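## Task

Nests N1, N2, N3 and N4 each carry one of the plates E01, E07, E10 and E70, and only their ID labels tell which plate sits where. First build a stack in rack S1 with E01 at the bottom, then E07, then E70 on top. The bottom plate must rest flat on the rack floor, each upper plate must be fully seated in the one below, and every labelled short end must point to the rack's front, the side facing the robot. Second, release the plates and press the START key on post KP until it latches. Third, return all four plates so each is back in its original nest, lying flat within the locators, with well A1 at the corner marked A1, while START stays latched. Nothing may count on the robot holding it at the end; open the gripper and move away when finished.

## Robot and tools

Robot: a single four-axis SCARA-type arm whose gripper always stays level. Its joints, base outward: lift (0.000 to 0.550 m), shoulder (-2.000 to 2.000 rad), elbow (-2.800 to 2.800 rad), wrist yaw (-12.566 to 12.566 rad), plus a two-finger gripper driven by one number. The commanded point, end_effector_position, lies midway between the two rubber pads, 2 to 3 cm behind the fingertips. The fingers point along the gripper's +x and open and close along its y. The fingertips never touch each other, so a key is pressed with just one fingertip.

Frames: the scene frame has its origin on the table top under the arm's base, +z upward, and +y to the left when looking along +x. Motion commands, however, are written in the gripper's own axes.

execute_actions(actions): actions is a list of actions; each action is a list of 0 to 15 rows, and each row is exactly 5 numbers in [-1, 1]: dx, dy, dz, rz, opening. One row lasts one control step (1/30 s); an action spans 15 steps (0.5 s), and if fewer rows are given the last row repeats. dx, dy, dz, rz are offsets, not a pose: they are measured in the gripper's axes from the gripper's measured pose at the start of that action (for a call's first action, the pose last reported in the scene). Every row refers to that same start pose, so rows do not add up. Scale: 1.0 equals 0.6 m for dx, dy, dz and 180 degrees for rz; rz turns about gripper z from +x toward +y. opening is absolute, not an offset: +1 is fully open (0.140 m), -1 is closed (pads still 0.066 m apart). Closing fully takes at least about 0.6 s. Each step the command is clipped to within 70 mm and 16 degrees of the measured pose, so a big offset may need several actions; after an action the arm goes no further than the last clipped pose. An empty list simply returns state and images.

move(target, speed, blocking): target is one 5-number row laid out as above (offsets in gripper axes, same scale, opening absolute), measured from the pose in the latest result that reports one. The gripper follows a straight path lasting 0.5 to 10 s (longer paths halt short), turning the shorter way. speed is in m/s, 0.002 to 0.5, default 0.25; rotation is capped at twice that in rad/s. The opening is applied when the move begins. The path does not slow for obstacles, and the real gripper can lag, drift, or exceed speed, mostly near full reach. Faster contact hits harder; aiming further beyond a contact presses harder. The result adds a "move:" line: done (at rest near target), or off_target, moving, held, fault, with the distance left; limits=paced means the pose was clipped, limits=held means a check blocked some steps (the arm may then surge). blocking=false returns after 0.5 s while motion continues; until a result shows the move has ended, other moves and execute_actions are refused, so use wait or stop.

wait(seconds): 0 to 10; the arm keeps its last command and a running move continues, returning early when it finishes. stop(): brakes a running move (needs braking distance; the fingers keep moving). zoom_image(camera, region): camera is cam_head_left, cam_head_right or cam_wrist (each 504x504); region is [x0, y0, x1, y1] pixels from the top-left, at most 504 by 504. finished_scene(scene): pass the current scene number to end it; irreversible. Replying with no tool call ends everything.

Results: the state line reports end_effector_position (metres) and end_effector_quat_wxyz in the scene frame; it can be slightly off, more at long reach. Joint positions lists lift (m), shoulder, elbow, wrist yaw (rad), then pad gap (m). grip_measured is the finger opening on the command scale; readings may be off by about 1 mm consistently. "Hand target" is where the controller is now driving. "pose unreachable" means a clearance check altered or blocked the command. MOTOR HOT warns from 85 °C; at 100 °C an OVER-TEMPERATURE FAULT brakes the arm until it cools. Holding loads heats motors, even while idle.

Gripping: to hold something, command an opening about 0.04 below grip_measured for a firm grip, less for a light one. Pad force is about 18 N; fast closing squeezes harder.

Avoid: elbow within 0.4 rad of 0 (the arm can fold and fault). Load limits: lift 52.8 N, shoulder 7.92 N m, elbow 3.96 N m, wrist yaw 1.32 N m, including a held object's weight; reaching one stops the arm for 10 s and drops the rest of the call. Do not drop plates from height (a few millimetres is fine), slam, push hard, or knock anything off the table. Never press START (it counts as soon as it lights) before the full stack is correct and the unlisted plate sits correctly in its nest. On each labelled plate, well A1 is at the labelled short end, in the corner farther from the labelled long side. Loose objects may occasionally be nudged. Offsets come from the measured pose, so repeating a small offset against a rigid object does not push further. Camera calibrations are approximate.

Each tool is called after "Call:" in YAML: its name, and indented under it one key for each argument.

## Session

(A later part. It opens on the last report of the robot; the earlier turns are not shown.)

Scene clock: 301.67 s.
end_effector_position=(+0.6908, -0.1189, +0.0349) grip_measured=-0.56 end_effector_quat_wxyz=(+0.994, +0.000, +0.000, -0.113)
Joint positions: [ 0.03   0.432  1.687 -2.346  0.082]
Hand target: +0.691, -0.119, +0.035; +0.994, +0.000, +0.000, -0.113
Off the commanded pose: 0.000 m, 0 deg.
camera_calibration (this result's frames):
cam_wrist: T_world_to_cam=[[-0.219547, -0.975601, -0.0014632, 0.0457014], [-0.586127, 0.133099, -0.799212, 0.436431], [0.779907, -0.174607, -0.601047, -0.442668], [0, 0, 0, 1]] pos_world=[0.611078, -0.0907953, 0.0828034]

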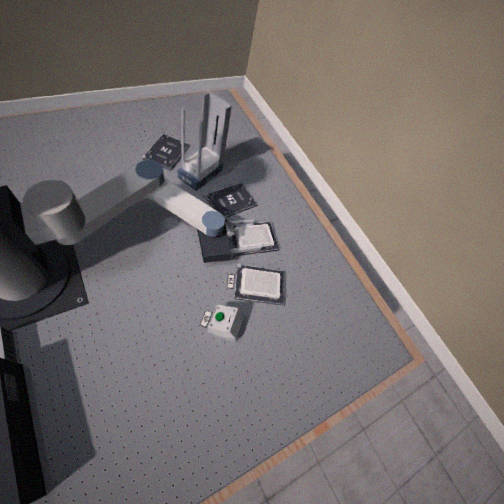

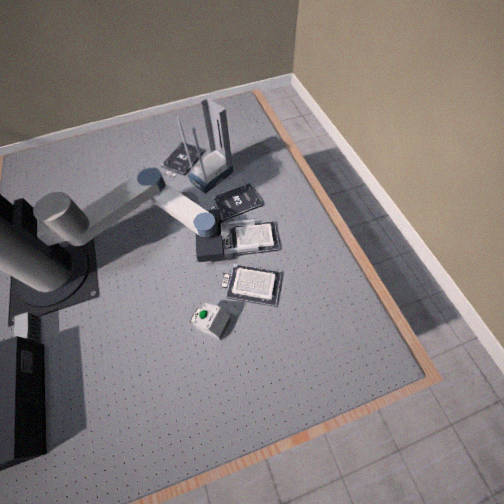

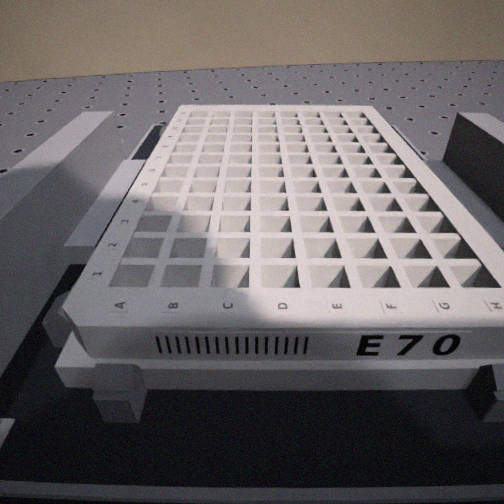

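Call:
move:
  target: [0, 0, 0.028, 0, -0.62]
  speed: 0.08

Scene clock: 308.53 s.
end_effector_position=(+0.6908, -0.1189, +0.0518) grip_measured=-0.56 end_effector_quat_wxyz=(+0.994, +0.000, +0.000, -0.113)
Joint positions: [ 0.047  0.432  1.687 -2.346  0.082]
Hand target: +0.691, -0.119, +0.052; +0.994, +0.000, +0.000, -0.113
Off the commanded pose: 0.000 m, 0 deg.
move: done
camera_calibration (this result's frames):
cam_wrist: T_world_to_cam=[[-0.219541, -0.975602, -0.0014632, 0.0457237], [-0.586127, 0.133096, -0.799212, 0.449902], [0.779908, -0.174602, -0.601047, -0.432539], [0, 0, 0, 1]] pos_world=[0.611079, -0.0907942, 0.0996573]

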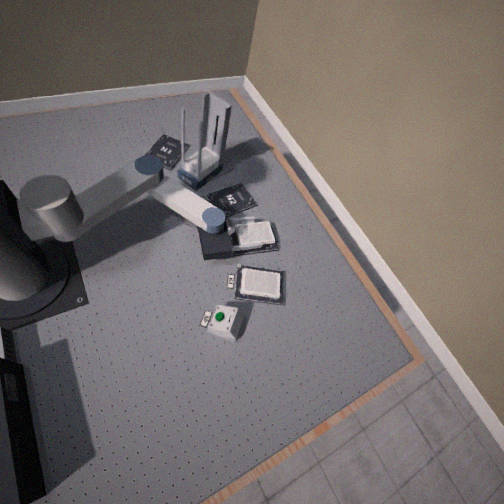

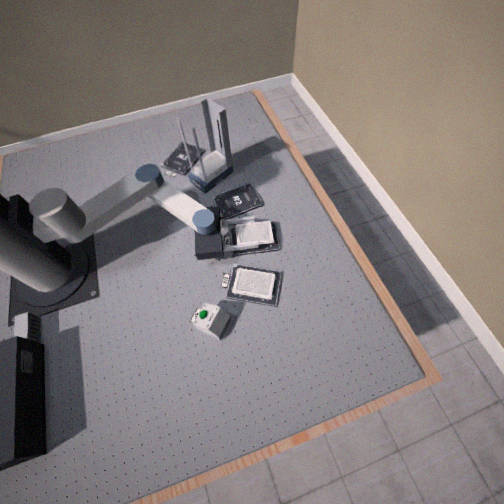

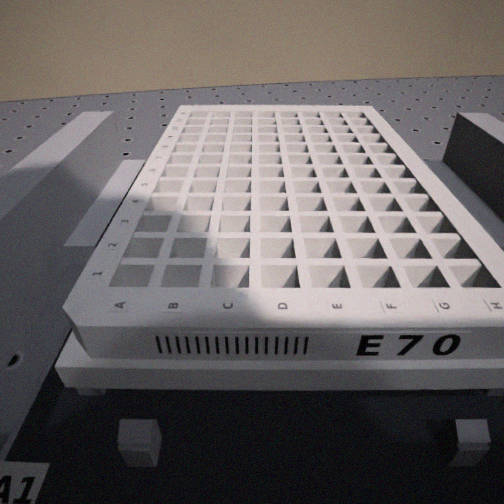

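Call:
move:
  target: [-0.0674, 0.3602, 0.4503, 0.22013, -0.62]
  speed: 0.4

Scene clock: 312.97 s.
end_effector_position=(+0.6999, +0.1009, +0.3220) grip_measured=-0.56 end_effector_quat_wxyz=(+0.973, +0.000, +0.000, +0.231)
Joint positions: [ 0.317  0.722  1.76  -2.017  0.082]
Hand target: +0.700, +0.101, +0.322; +0.973, +0.000, +0.000, +0.230
Off the commanded pose: 0.000 m, 0 deg.
move: done
camera_calibration (this result's frames):
cam_wrist: T_world_to_cam=[[0.453639, -0.891184, -0.0014632, -0.217081], [-0.536175, -0.271617, -0.799212, 0.647828], [0.711848, 0.363339, -0.601047, -0.245477], [0, 0, 0, 1]] pos_world=[0.620568, 0.0716938, 0.369891]

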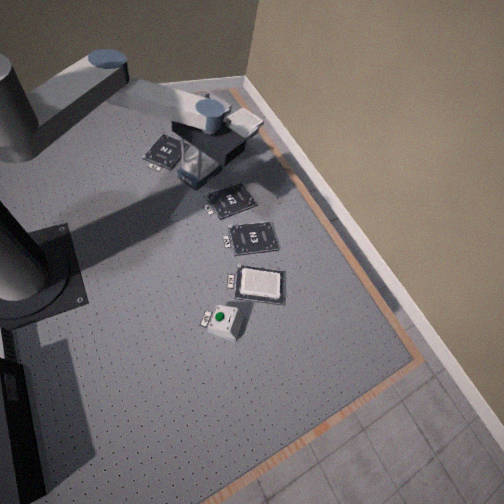

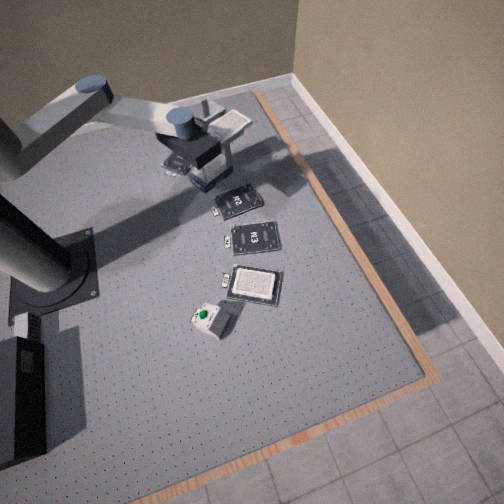

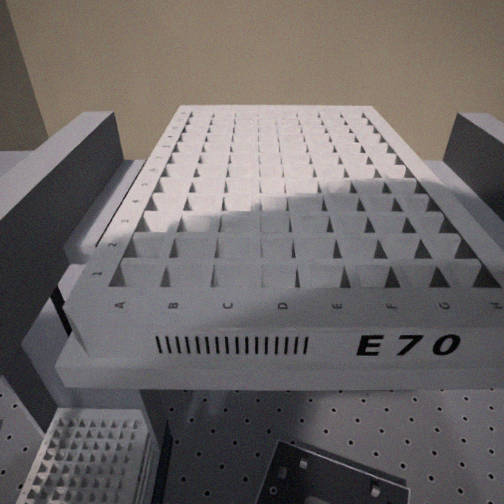

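Call:
move:
  target: [-0.00004, 0.22465, 0, -0.00022, -0.62]
  speed: 0.25

Scene clock: 317.77 s.
end_effector_position=(+0.6392, +0.2215, +0.3220) grip_measured=-0.56 end_effector_quat_wxyz=(+0.973, +0.000, +0.000, +0.231)
Joint positions: [ 0.317  1.133  1.602 -2.27   0.082]
Hand target: +0.639, +0.221, +0.322; +0.973, +0.000, +0.000, +0.230
Off the commanded pose: 0.000 m, 0 deg.
move: done
camera_calibration (this result's frames):
cam_wrist: T_world_to_cam=[[0.453637, -0.891185, -0.0014632, -0.0821075], [-0.536176, -0.271616, -0.799212, 0.648059], [0.711849, 0.363337, -0.601047, -0.246116], [0, 0, 0, 1]] pos_world=[0.559918, 0.192273, 0.36989]

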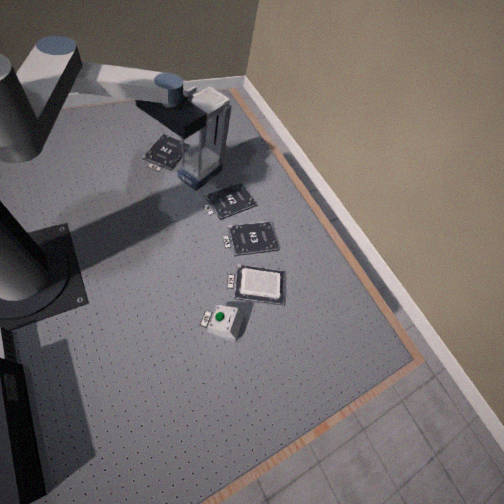

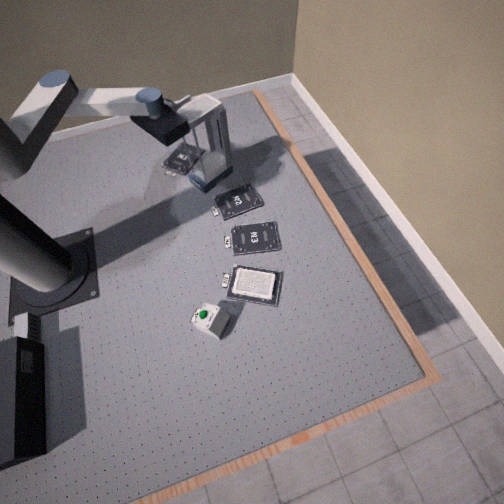

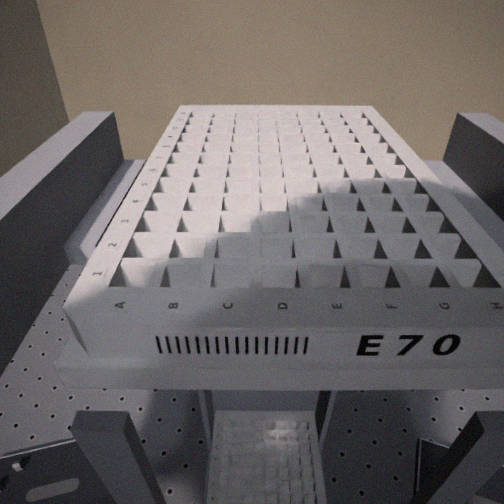

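Call:
move:
  target: [0.00015, -0.0002, -0.018, -0.00022, -0.62]
  speed: 0.015

Scene clock: 321.30 s.
end_effector_position=(+0.6393, +0.2217, +0.3112) grip_measured=-0.56 end_effector_quat_wxyz=(+0.973, +0.000, +0.000, +0.231)
Joint positions: [ 0.306  1.133  1.603 -2.27   0.082]
Hand target: +0.639, +0.221, +0.311; +0.973, +0.000, +0.000, +0.230
Off the commanded pose: 0.000 m, 0 deg.
move: done
camera_calibration (this result's frames):
cam_wrist: T_world_to_cam=[[0.453852, -0.891076, -0.0014632, -0.0821434], [-0.53611, -0.271745, -0.799212, 0.63951], [0.711761, 0.363508, -0.601047, -0.252737], [0, 0, 0, 1]] pos_world=[0.560018, 0.19246, 0.359077]

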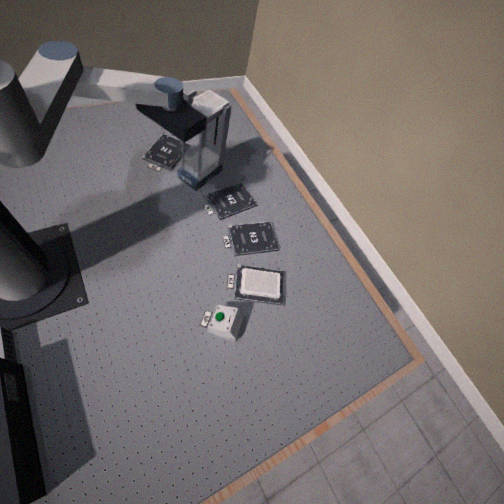

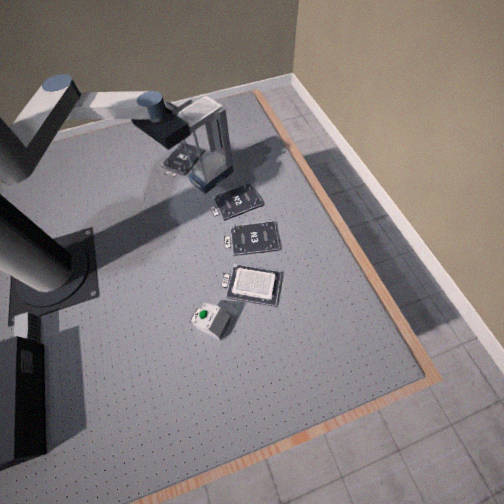

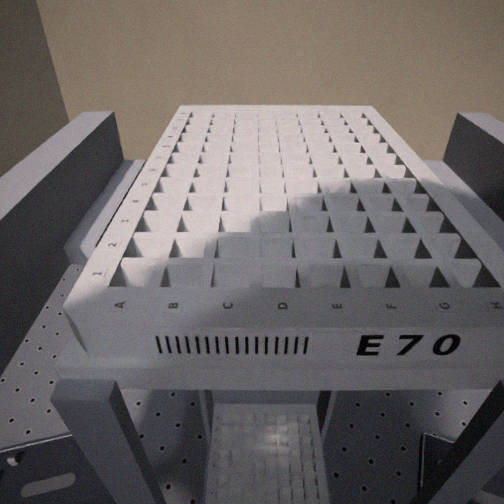

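Call:
move:
  target: [0.0004, -0.0004, -0.015, -0.00028, -0.62]
  speed: 0.02

Scene clock: 327.37 s.
end_effector_position=(+0.6396, +0.2216, +0.3021) grip_measured=-0.56 end_effector_quat_wxyz=(+0.973, +0.000, +0.000, +0.230)
Joint positions: [ 0.297  1.132  1.604 -2.271  0.082]
Hand target: +0.640, +0.222, +0.302; +0.973, +0.000, +0.000, +0.230
Off the commanded pose: 0.000 m, 0 deg.
move: done
camera_calibration (this result's frames):
cam_wrist: T_world_to_cam=[[0.453299, -0.891357, -0.0014632, -0.0819111], [-0.536279, -0.271412, -0.799212, 0.632441], [0.711986, 0.363067, -0.601047, -0.258388], [0, 0, 0, 1]] pos_world=[0.560264, 0.192452, 0.350031]

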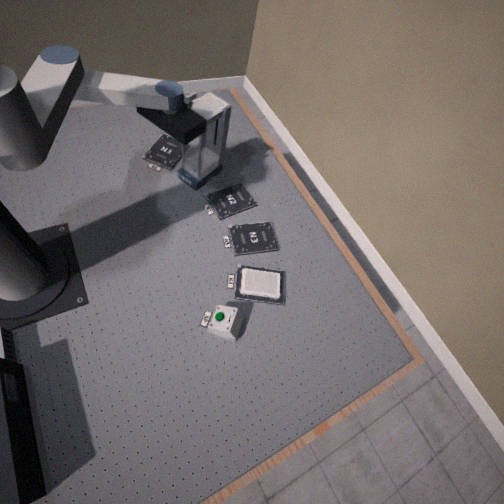

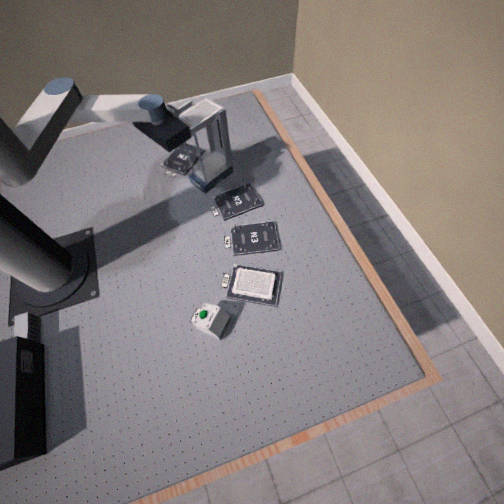

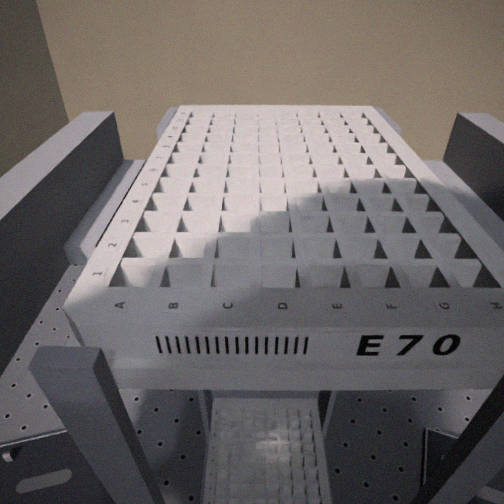

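Call:
move:
  target: [0, 0, -0.3435, 0, -0.62]
  speed: 0.25

Call:
move:
  target: [0, 0, -0.0097, 0, -0.62]
  speed: 0.012

Scene clock: 331.37 s.
end_effector_position=(+0.6396, +0.2216, +0.0960) grip_measured=-0.56 end_effector_quat_wxyz=(+0.973, +0.000, +0.000, +0.230)
Joint positions: [ 0.091  1.132  1.604 -2.271  0.082]
Hand target: +0.640, +0.222, +0.096; +0.973, +0.000, +0.000, +0.230
Off the commanded pose: 0.000 m, 0 deg.
move: done
camera_calibration (this result's frames):
cam_wrist: T_world_to_cam=[[0.453243, -0.891386, -0.0014632, -0.0821891], [-0.536296, -0.271379, -0.799212, 0.46766], [0.712009, 0.363022, -0.601047, -0.382313], [0, 0, 0, 1]] pos_world=[0.560266, 0.192439, 0.143852]

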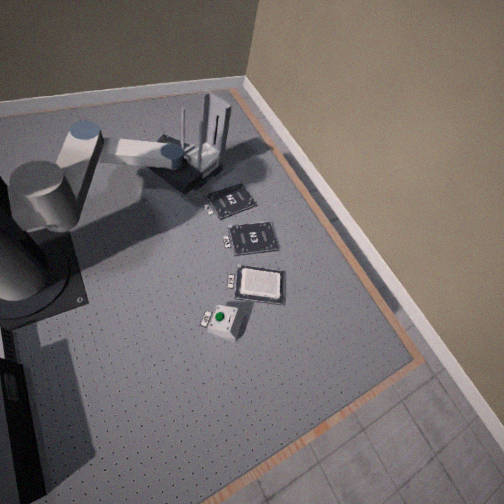

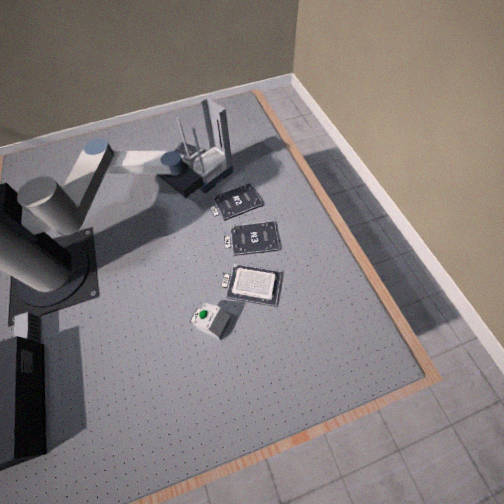

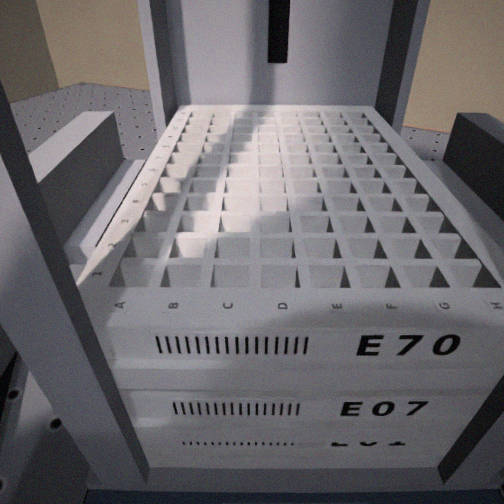

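Scene clock: 332.07 s.
end_effector_position=(+0.6396, +0.2216, +0.0901) grip_measured=-0.56 end_effector_quat_wxyz=(+0.973, +0.000, +0.000, +0.230)
Joint positions: [ 0.085  1.132  1.604 -2.271  0.082]
Hand target: +0.640, +0.222, +0.090; +0.973, +0.000, +0.000, +0.230
Off the commanded pose: 0.000 m, 0 deg.
move: done
camera_calibration (this result's frames):
cam_wrist: T_world_to_cam=[[0.453242, -0.891386, -0.0014632, -0.0821973], [-0.536296, -0.271378, -0.799212, 0.462999], [0.71201, 0.363022, -0.601047, -0.385818], [0, 0, 0, 1]] pos_world=[0.560266, 0.192439, 0.13802]

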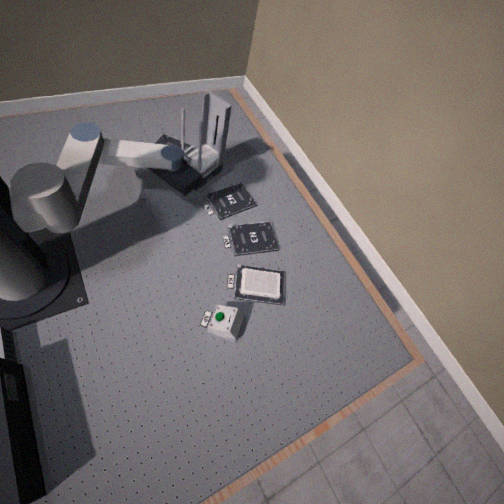

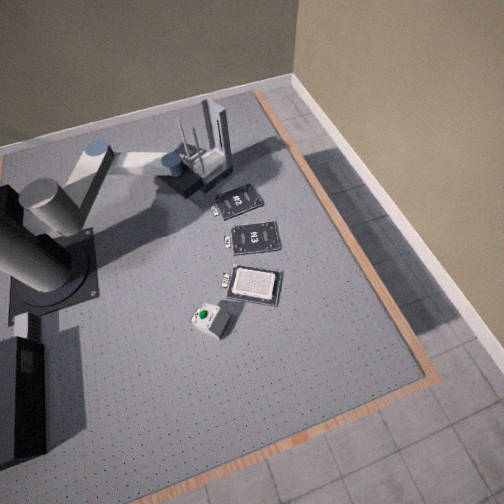

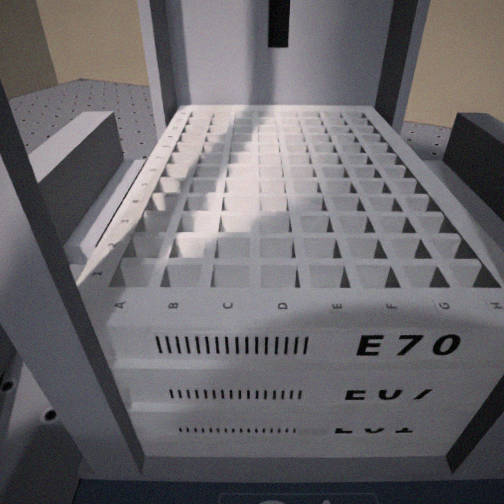

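Call:
execute_actions:
  actions:
    - [[0,0,-0.0003,0,-0.55],[0,0,-0.0003,0,-0.5],[0,0,-0.0003,0,-0.45],[0,0,-0.0003,0,-0.4],[0,0,-0.0003,0,-0.3],[0,0,-0.0003,0,-0.2],[0,0,-0.0003,0,-0.1],[0,0,-0.0003,0,0.0],[0,0,-0.0003,0,0.1]]

Call:
move:
  target: [-0.15, 0, 0.0, 0, 0.1]
  speed: 0.25

Scene clock: 334.77 s.
end_effector_position=(+0.6396, +0.2216, +0.0900) grip_measured=+0.10 end_effector_quat_wxyz=(+0.973, +0.000, +0.000, +0.230)
Joint positions: [ 0.085  1.132  1.604 -2.271  0.107]
Hand target: +0.640, +0.222, +0.090; +0.973, +0.000, +0.000, +0.230
Off the commanded pose: 0.000 m, 0 deg.
camera_calibration (this result's frames):
cam_wrist: T_world_to_cam=[[0.45324, -0.891387, -0.0014632, -0.0821958], [-0.536297, -0.271377, -0.799212, 0.462877], [0.712011, 0.36302, -0.601047, -0.385911], [0, 0, 0, 1]] pos_world=[0.560267, 0.192439, 0.137867]

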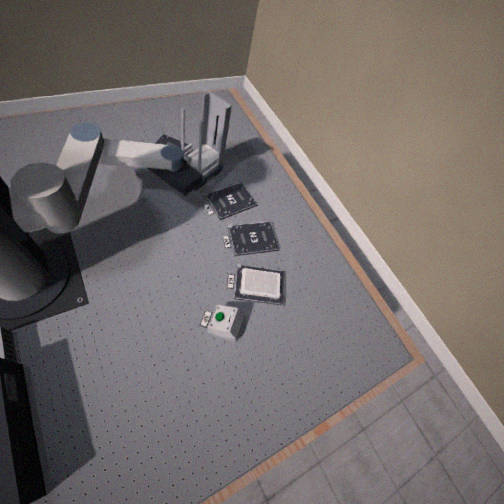

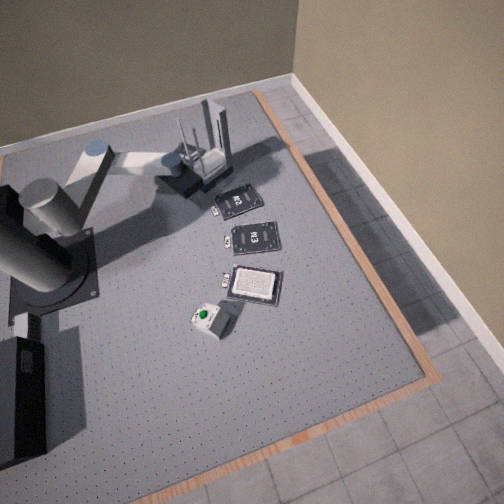

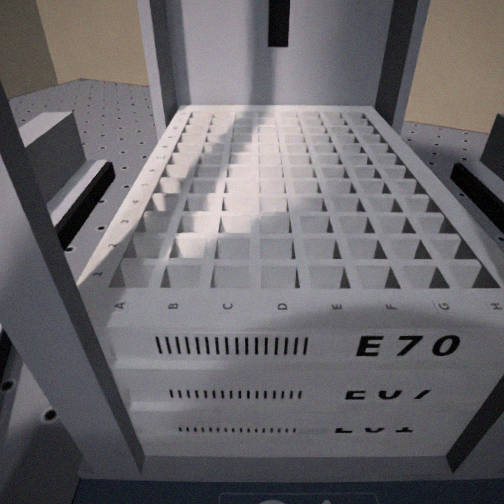

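Scene clock: 335.53 s.
end_effector_position=(+0.5591, +0.1812, +0.0900) grip_measured=+0.10 end_effector_quat_wxyz=(+0.973, +0.000, +0.000, +0.230)
Joint positions: [ 0.085  1.307  1.15  -1.992  0.107]
Hand target: +0.559, +0.181, +0.090; +0.973, +0.000, +0.000, +0.230
Off the commanded pose: 0.000 m, 0 deg.
move: done
camera_calibration (this result's frames):
cam_wrist: T_world_to_cam=[[0.452969, -0.891525, -0.0014632, -0.0815864], [-0.536379, -0.271214, -0.799212, 0.408756], [0.712121, 0.362803, -0.601047, -0.313952], [0, 0, 0, 1]] pos_world=[0.479776, 0.152027, 0.137863]

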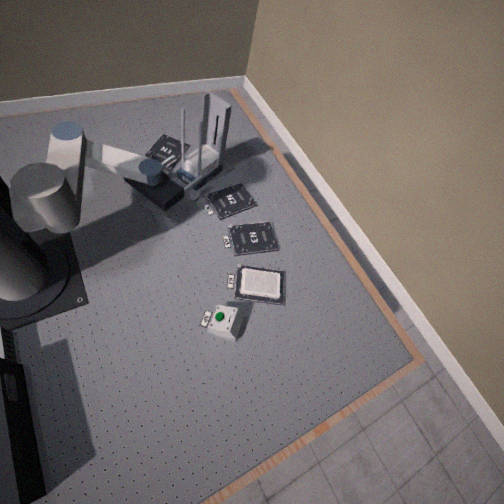

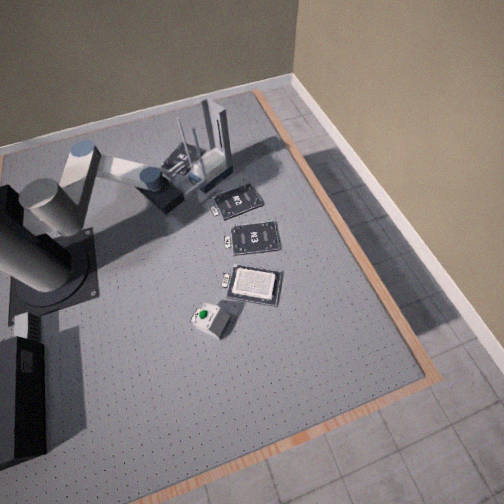

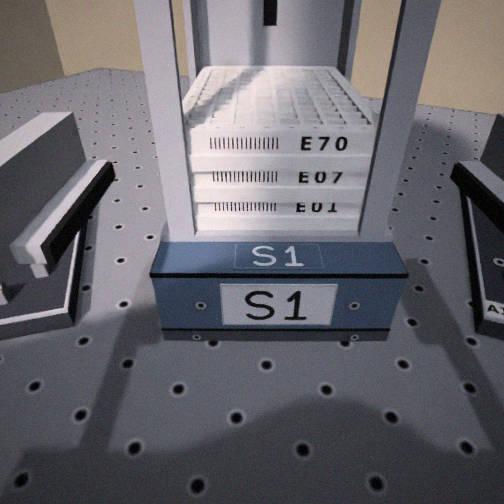

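Call:
move:
  target: [-0.4828, -0.5908, 0.0667, -0.4257, -1.0]
  speed: 0.4

Scene clock: 351.20 s.
end_effector_position=(+0.4592, -0.2654, +0.1300) grip_measured=-0.99 end_effector_quat_wxyz=(+0.906, +0.000, +0.000, -0.423)
Joint positions: [ 0.125  0.249  0.994 -2.116  0.066]
Hand target: +0.459, -0.265, +0.130; +0.906, +0.000, +0.000, -0.423
Off the commanded pose: 0.000 m, 0 deg.
move: done
camera_calibration (this result's frames):
cam_wrist: T_world_to_cam=[[-0.762429, -0.64707, -0.0014632, 0.188591], [-0.388029, 0.459014, -0.799212, 0.391702], [0.517818, -0.608775, -0.601047, -0.225397], [0, 0, 0, 1]] pos_world=[0.412494, -0.194981, 0.177855]

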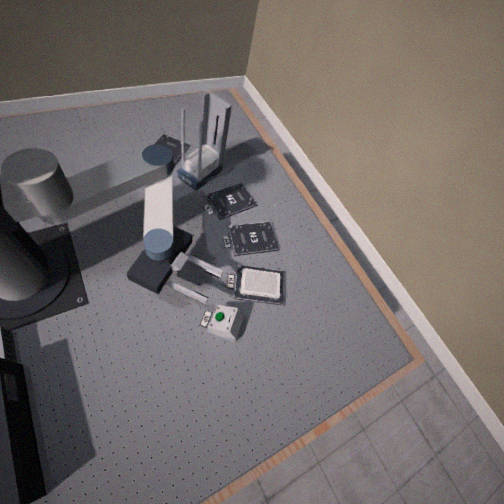

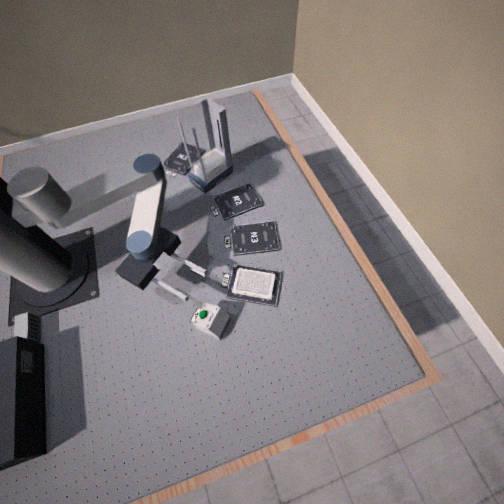

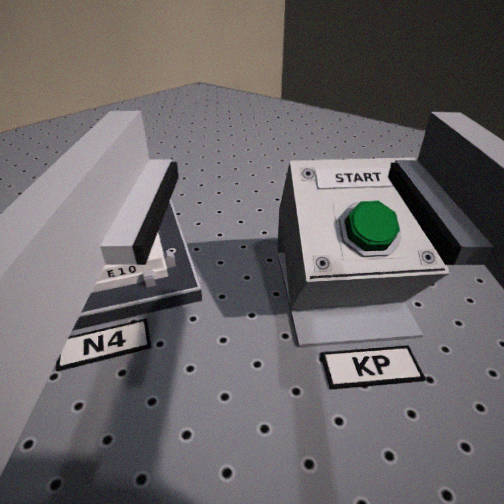

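Call:
zoom_image:
  camera: "cam_wrist"
  region: [264, 140, 504, 400]

Region (264, 140, 504, 400) of cam_wrist's 504x504 image, scaled by 1.938, with more detail than that image has; it fills the left 465 columns of this view, and the rest is white.

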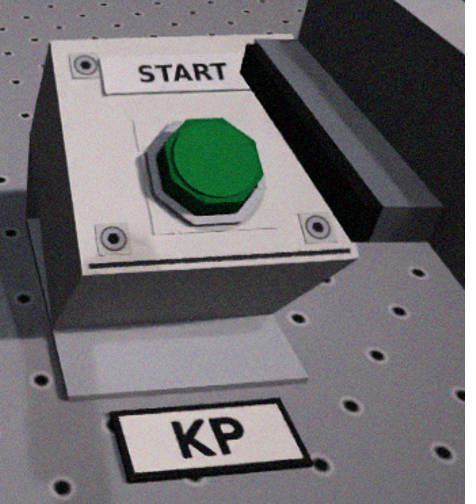

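Call:
move:
  target: [0.0741, -0.0237, -0.055, 0.0272, -1.0]
  speed: 0.15

Scene clock: 371.37 s.
end_effector_position=(+0.4770, -0.3087, +0.0969) grip_measured=-0.99 end_effector_quat_wxyz=(+0.924, +0.000, +0.000, -0.383)
Joint positions: [ 0.092  0.065  1.183 -2.034  0.066]
Hand target: +0.477, -0.309, +0.097; +0.924, +0.000, +0.000, -0.383
Off the commanded pose: 0.000 m, 0 deg.
move: done
camera_calibration (this result's frames):
cam_wrist: T_world_to_cam=[[-0.70439, -0.709812, -0.0014632, 0.12704], [-0.425808, 0.424202, -0.799212, 0.399273], [0.567911, -0.562334, -0.601047, -0.29033], [0, 0, 0, 1]] pos_world=[0.424381, -0.242461, 0.144788]

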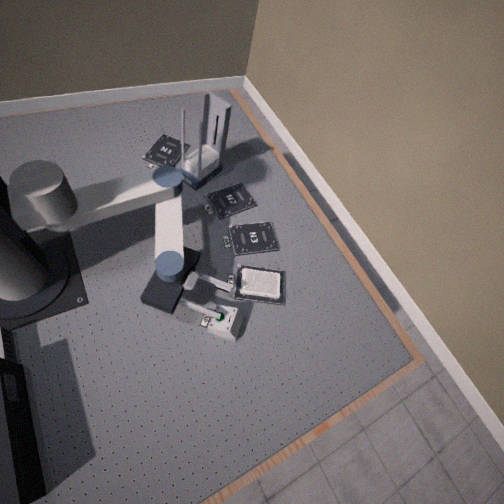

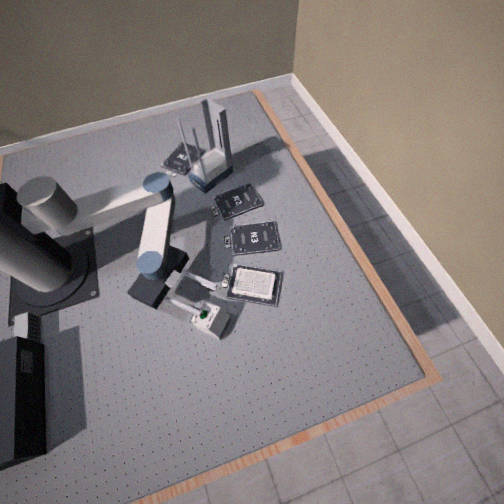

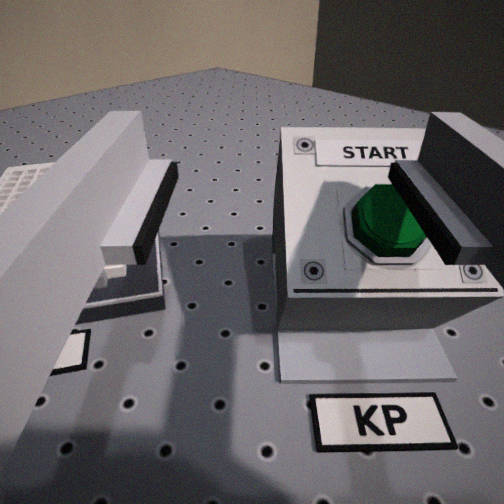

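Call:
zoom_image:
  camera: "cam_wrist"
  region: [264, 110, 504, 400]

Region (264, 110, 504, 400) of cam_wrist's 504x504 image, scaled by 1.738, with more detail than that image has; it fills the left 417 columns of this view, and the rest is white.

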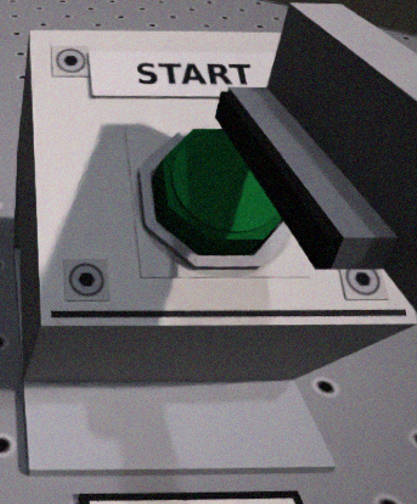

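Call:
move:
  target: [0.008, 0, -0.0167, 0, -1.0]
  speed: 0.04

Call:
move:
  target: [0.0064, 0, -0.0133, 0, -1.0]
  speed: 0.012

Scene clock: 382.67 s.
end_effector_position=(+0.4803, -0.3120, +0.0870) grip_measured=-0.99 end_effector_quat_wxyz=(+0.924, +0.000, +0.000, -0.383)
Joint positions: [ 0.082  0.056  1.205 -2.048  0.066]
Hand target: +0.480, -0.312, +0.087; +0.924, +0.000, +0.000, -0.383
Off the commanded pose: 0.000 m, 0 deg.
move: done
camera_calibration (this result's frames):
cam_wrist: T_world_to_cam=[[-0.704314, -0.709887, -0.0014632, 0.126972], [-0.425853, 0.424157, -0.799212, 0.394193], [0.567971, -0.562273, -0.601047, -0.300056], [0, 0, 0, 1]] pos_world=[0.427719, -0.245778, 0.134882]

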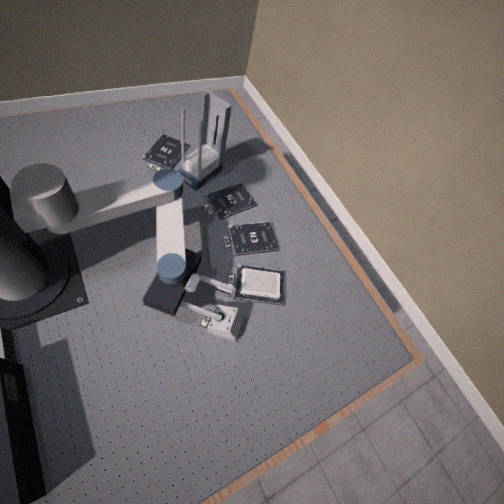

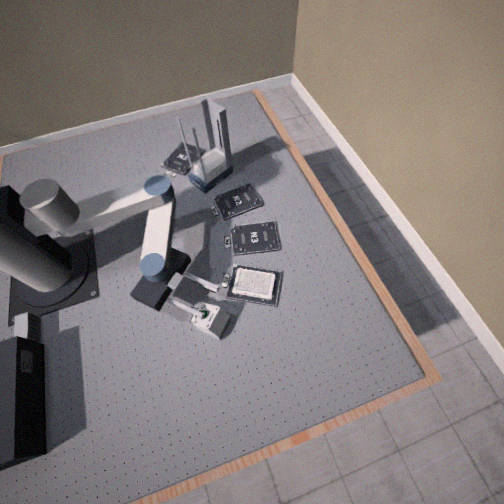

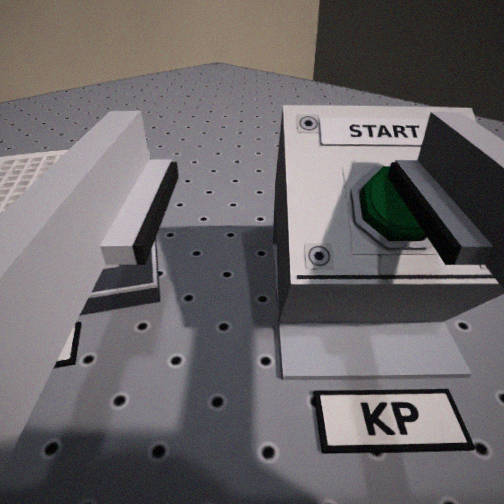

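Scene clock: 393.33 s.
end_effector_position=(+0.4814, -0.3132, +0.0831) grip_measured=-0.99 end_effector_quat_wxyz=(+0.924, +0.000, +0.000, -0.384)
Joint positions: [ 0.078  0.053  1.213 -2.054  0.066]
Hand target: +0.482, -0.313, +0.083; +0.924, +0.000, +0.000, -0.384
Off the commanded pose: 0.005 m, 0 deg.
TORQUE FAULT: the external load on joint 1 (lift) reached its load limit, and the arm stopped for 10 seconds. That time counts as 20 of the actions that you can send in this scene. The arm's remaining commands of this call were not run. The arm holds where it stopped, with its grip as last carried out, and accepts commands again: back off and push less far. The arm stops again, at the same cost, whenever a joint's load reaches its limit.
move: fault
camera_calibration (this result's frames):
cam_wrist: T_world_to_cam=[[-0.704631, -0.709573, -0.0014632, 0.127116], [-0.425663, 0.424347, -0.799212, 0.392063], [0.56772, -0.562527, -0.601047, -0.303702], [0, 0, 0, 1]] pos_world=[0.428874, -0.247013, 0.130988]

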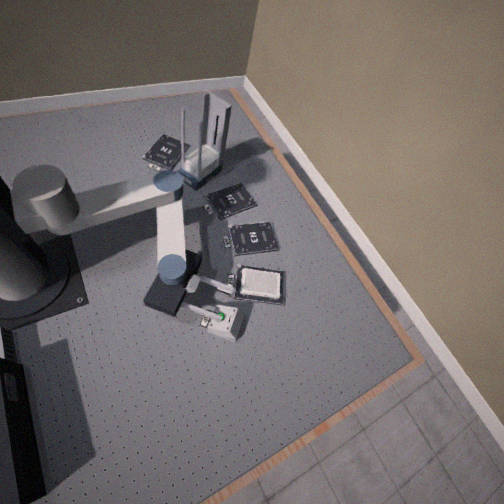

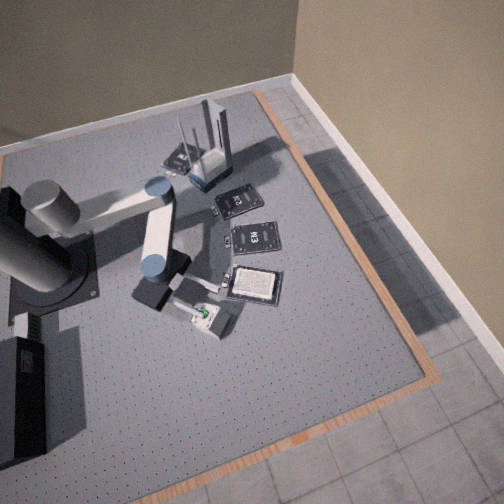

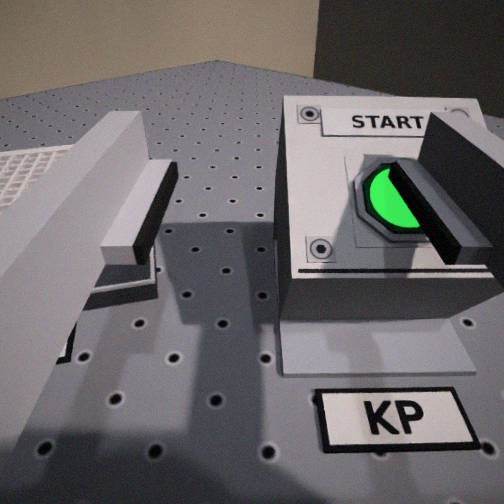

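Call:
move:
  target: [-0.012, 0, 0.025, 0, -1.0]
  speed: 0.05

Scene clock: 395.30 s.
end_effector_position=(+0.4763, -0.3082, +0.0982) grip_measured=-0.99 end_effector_quat_wxyz=(+0.923, +0.000, +0.000, -0.384)
Joint positions: [ 0.093  0.066  1.179 -2.032  0.066]
Hand target: +0.476, -0.308, +0.098; +0.924, +0.000, +0.000, -0.384
Off the commanded pose: 0.000 m, 0 deg.
move: done
camera_calibration (this result's frames):
cam_wrist: T_world_to_cam=[[-0.704892, -0.709313, -0.0014632, 0.127293], [-0.425507, 0.424504, -0.799212, 0.399753], [0.567513, -0.562736, -0.601047, -0.288861], [0, 0, 0, 1]] pos_world=[0.423758, -0.241958, 0.146055]

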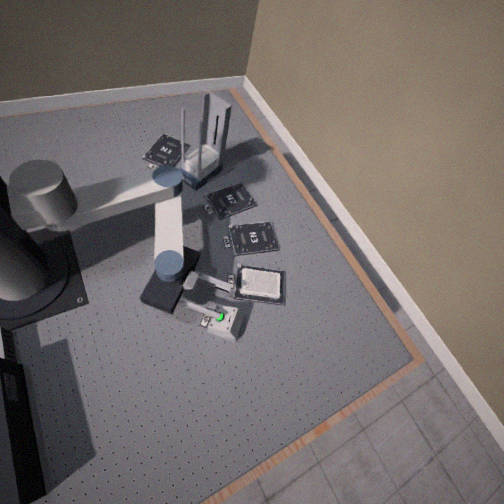

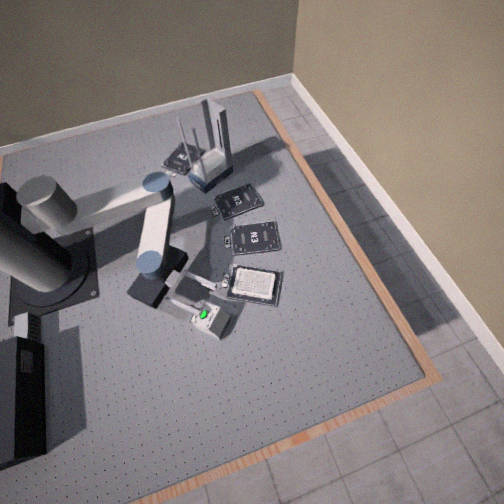

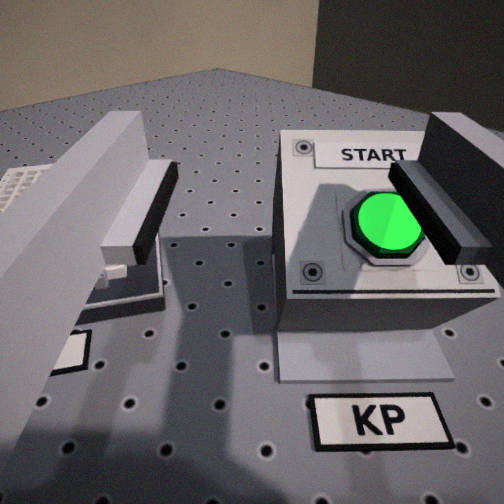

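Call:
move:
  target: [-0.48075, 0.67323, -0.014, 0.39871, 0.1]
  speed: 0.4

Scene clock: 401.70 s.
end_effector_position=(+0.5588, +0.1812, +0.0898) grip_measured=+0.10 end_effector_quat_wxyz=(+0.973, +0.000, +0.000, +0.231)
Joint positions: [ 0.085  1.307  1.149 -1.991  0.107]
Hand target: +0.559, +0.181, +0.090; +0.973, +0.000, +0.000, +0.230
Off the commanded pose: 0.000 m, 0 deg.
move: done
camera_calibration (this result's frames):
cam_wrist: T_world_to_cam=[[0.453736, -0.891135, -0.0014632, -0.0818982], [-0.536146, -0.271675, -0.799212, 0.408436], [0.711808, 0.363416, -0.601047, -0.313781], [0, 0, 0, 1]] pos_world=[0.479493, 0.152013, 0.13771]

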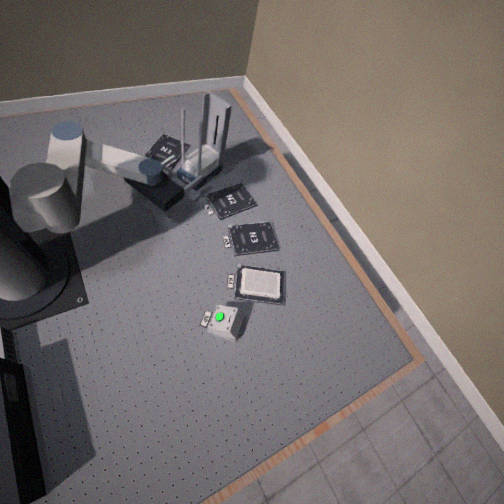

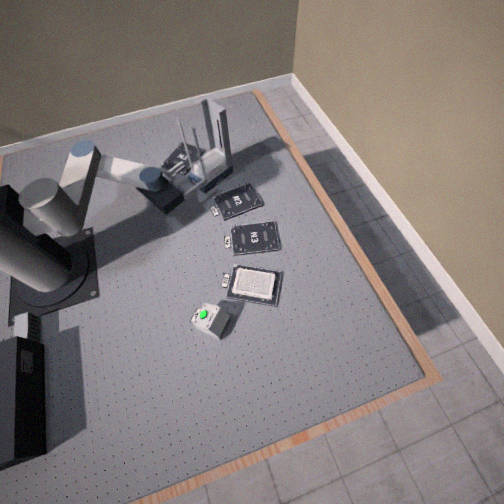

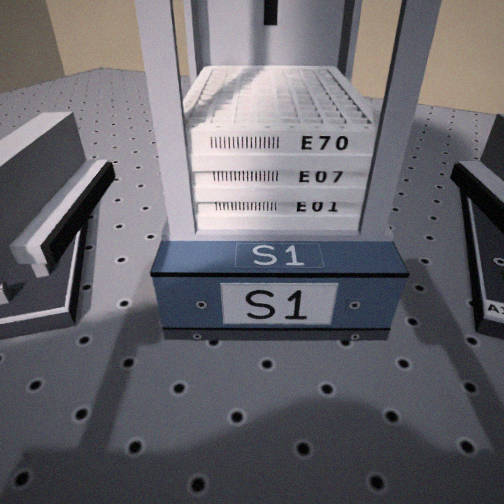

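Call:
move:
  target: [0.1504, -0.0003, 0, -0.00018, 0.1]
  speed: 0.2

Call:
execute_actions:
  actions:
    - [[0,0,0,0,-0.45]]
    - [[0,0,0,0,-0.5],[0,0,0,0,-0.52],[0,0,0,0,-0.54],[0,0,0,0,-0.56],[0,0,0,0,-0.58],[0,0,0,0,-0.6],[0,0,0,0,-0.62]]

Scene clock: 407.20 s.
end_effector_position=(+0.6396, +0.2217, +0.0898) grip_measured=+0.10 end_effector_quat_wxyz=(+0.973, +0.000, +0.000, +0.231)
Joint positions: [ 0.085  1.132  1.604 -2.271  0.107]
Hand target: +0.640, +0.222, +0.090; +0.973, +0.000, +0.000, +0.230
Off the commanded pose: 0.000 m, 0 deg.
move: done
camera_calibration (this result's frames):
cam_wrist: T_world_to_cam=[[0.453495, -0.891258, -0.0014632, -0.0823347], [-0.536219, -0.27153, -0.799212, 0.462726], [0.711907, 0.363223, -0.601047, -0.385966], [0, 0, 0, 1]] pos_world=[0.560232, 0.192454, 0.137712]

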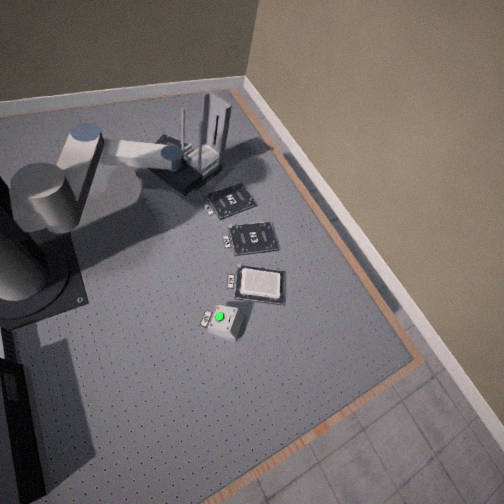

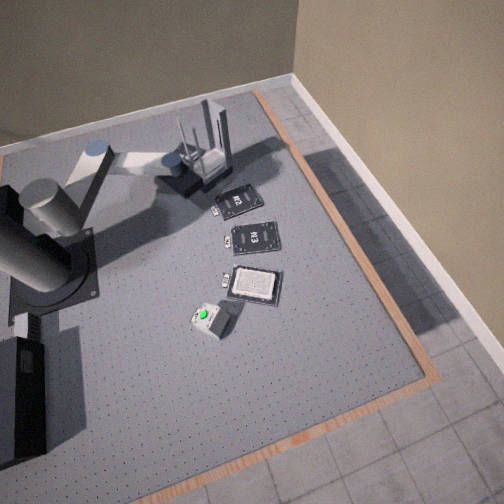

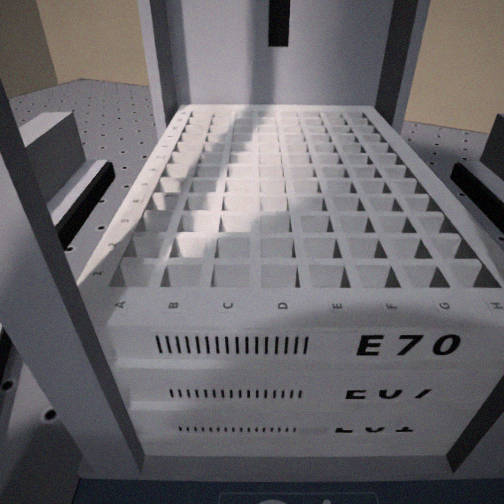

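Scene clock: 408.20 s.
end_effector_position=(+0.6396, +0.2216, +0.0898) grip_measured=-0.56 end_effector_quat_wxyz=(+0.973, +0.000, +0.000, +0.231)
Joint positions: [ 0.085  1.132  1.604 -2.271  0.082]
Hand target: +0.640, +0.222, +0.090; +0.973, +0.000, +0.000, +0.231
Off the commanded pose: 0.000 m, 0 deg.
camera_calibration (this result's frames):
cam_wrist: T_world_to_cam=[[0.453445, -0.891283, -0.0014632, -0.0823108], [-0.536234, -0.2715, -0.799212, 0.462728], [0.711927, 0.363184, -0.601047, -0.385969], [0, 0, 0, 1]] pos_world=[0.560236, 0.192446, 0.137712]

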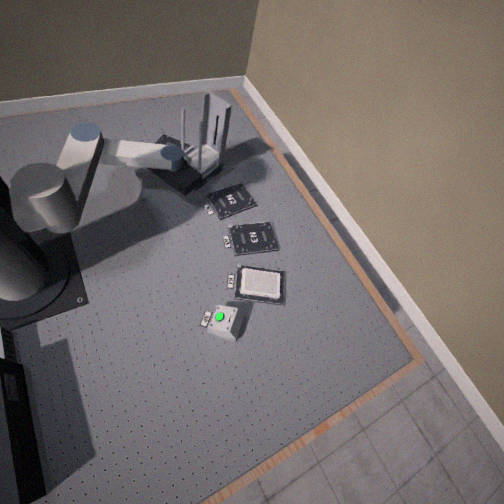

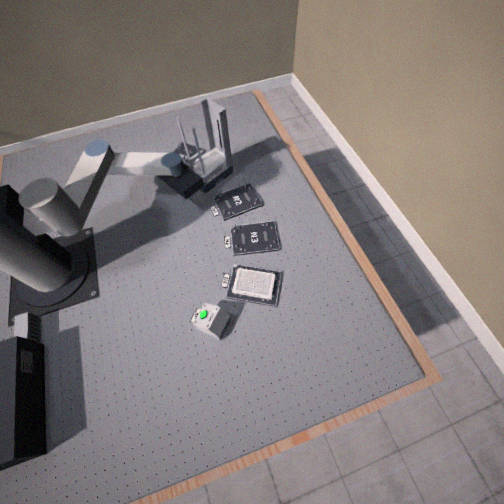

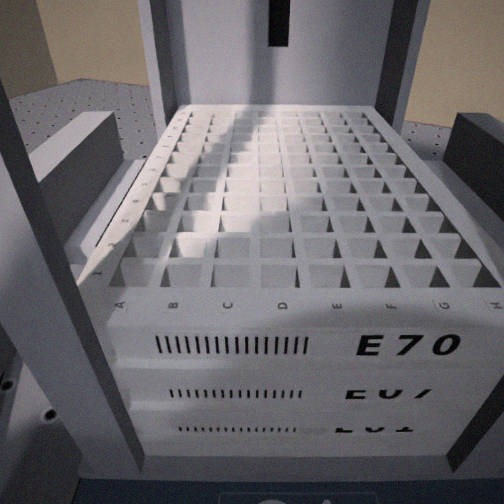

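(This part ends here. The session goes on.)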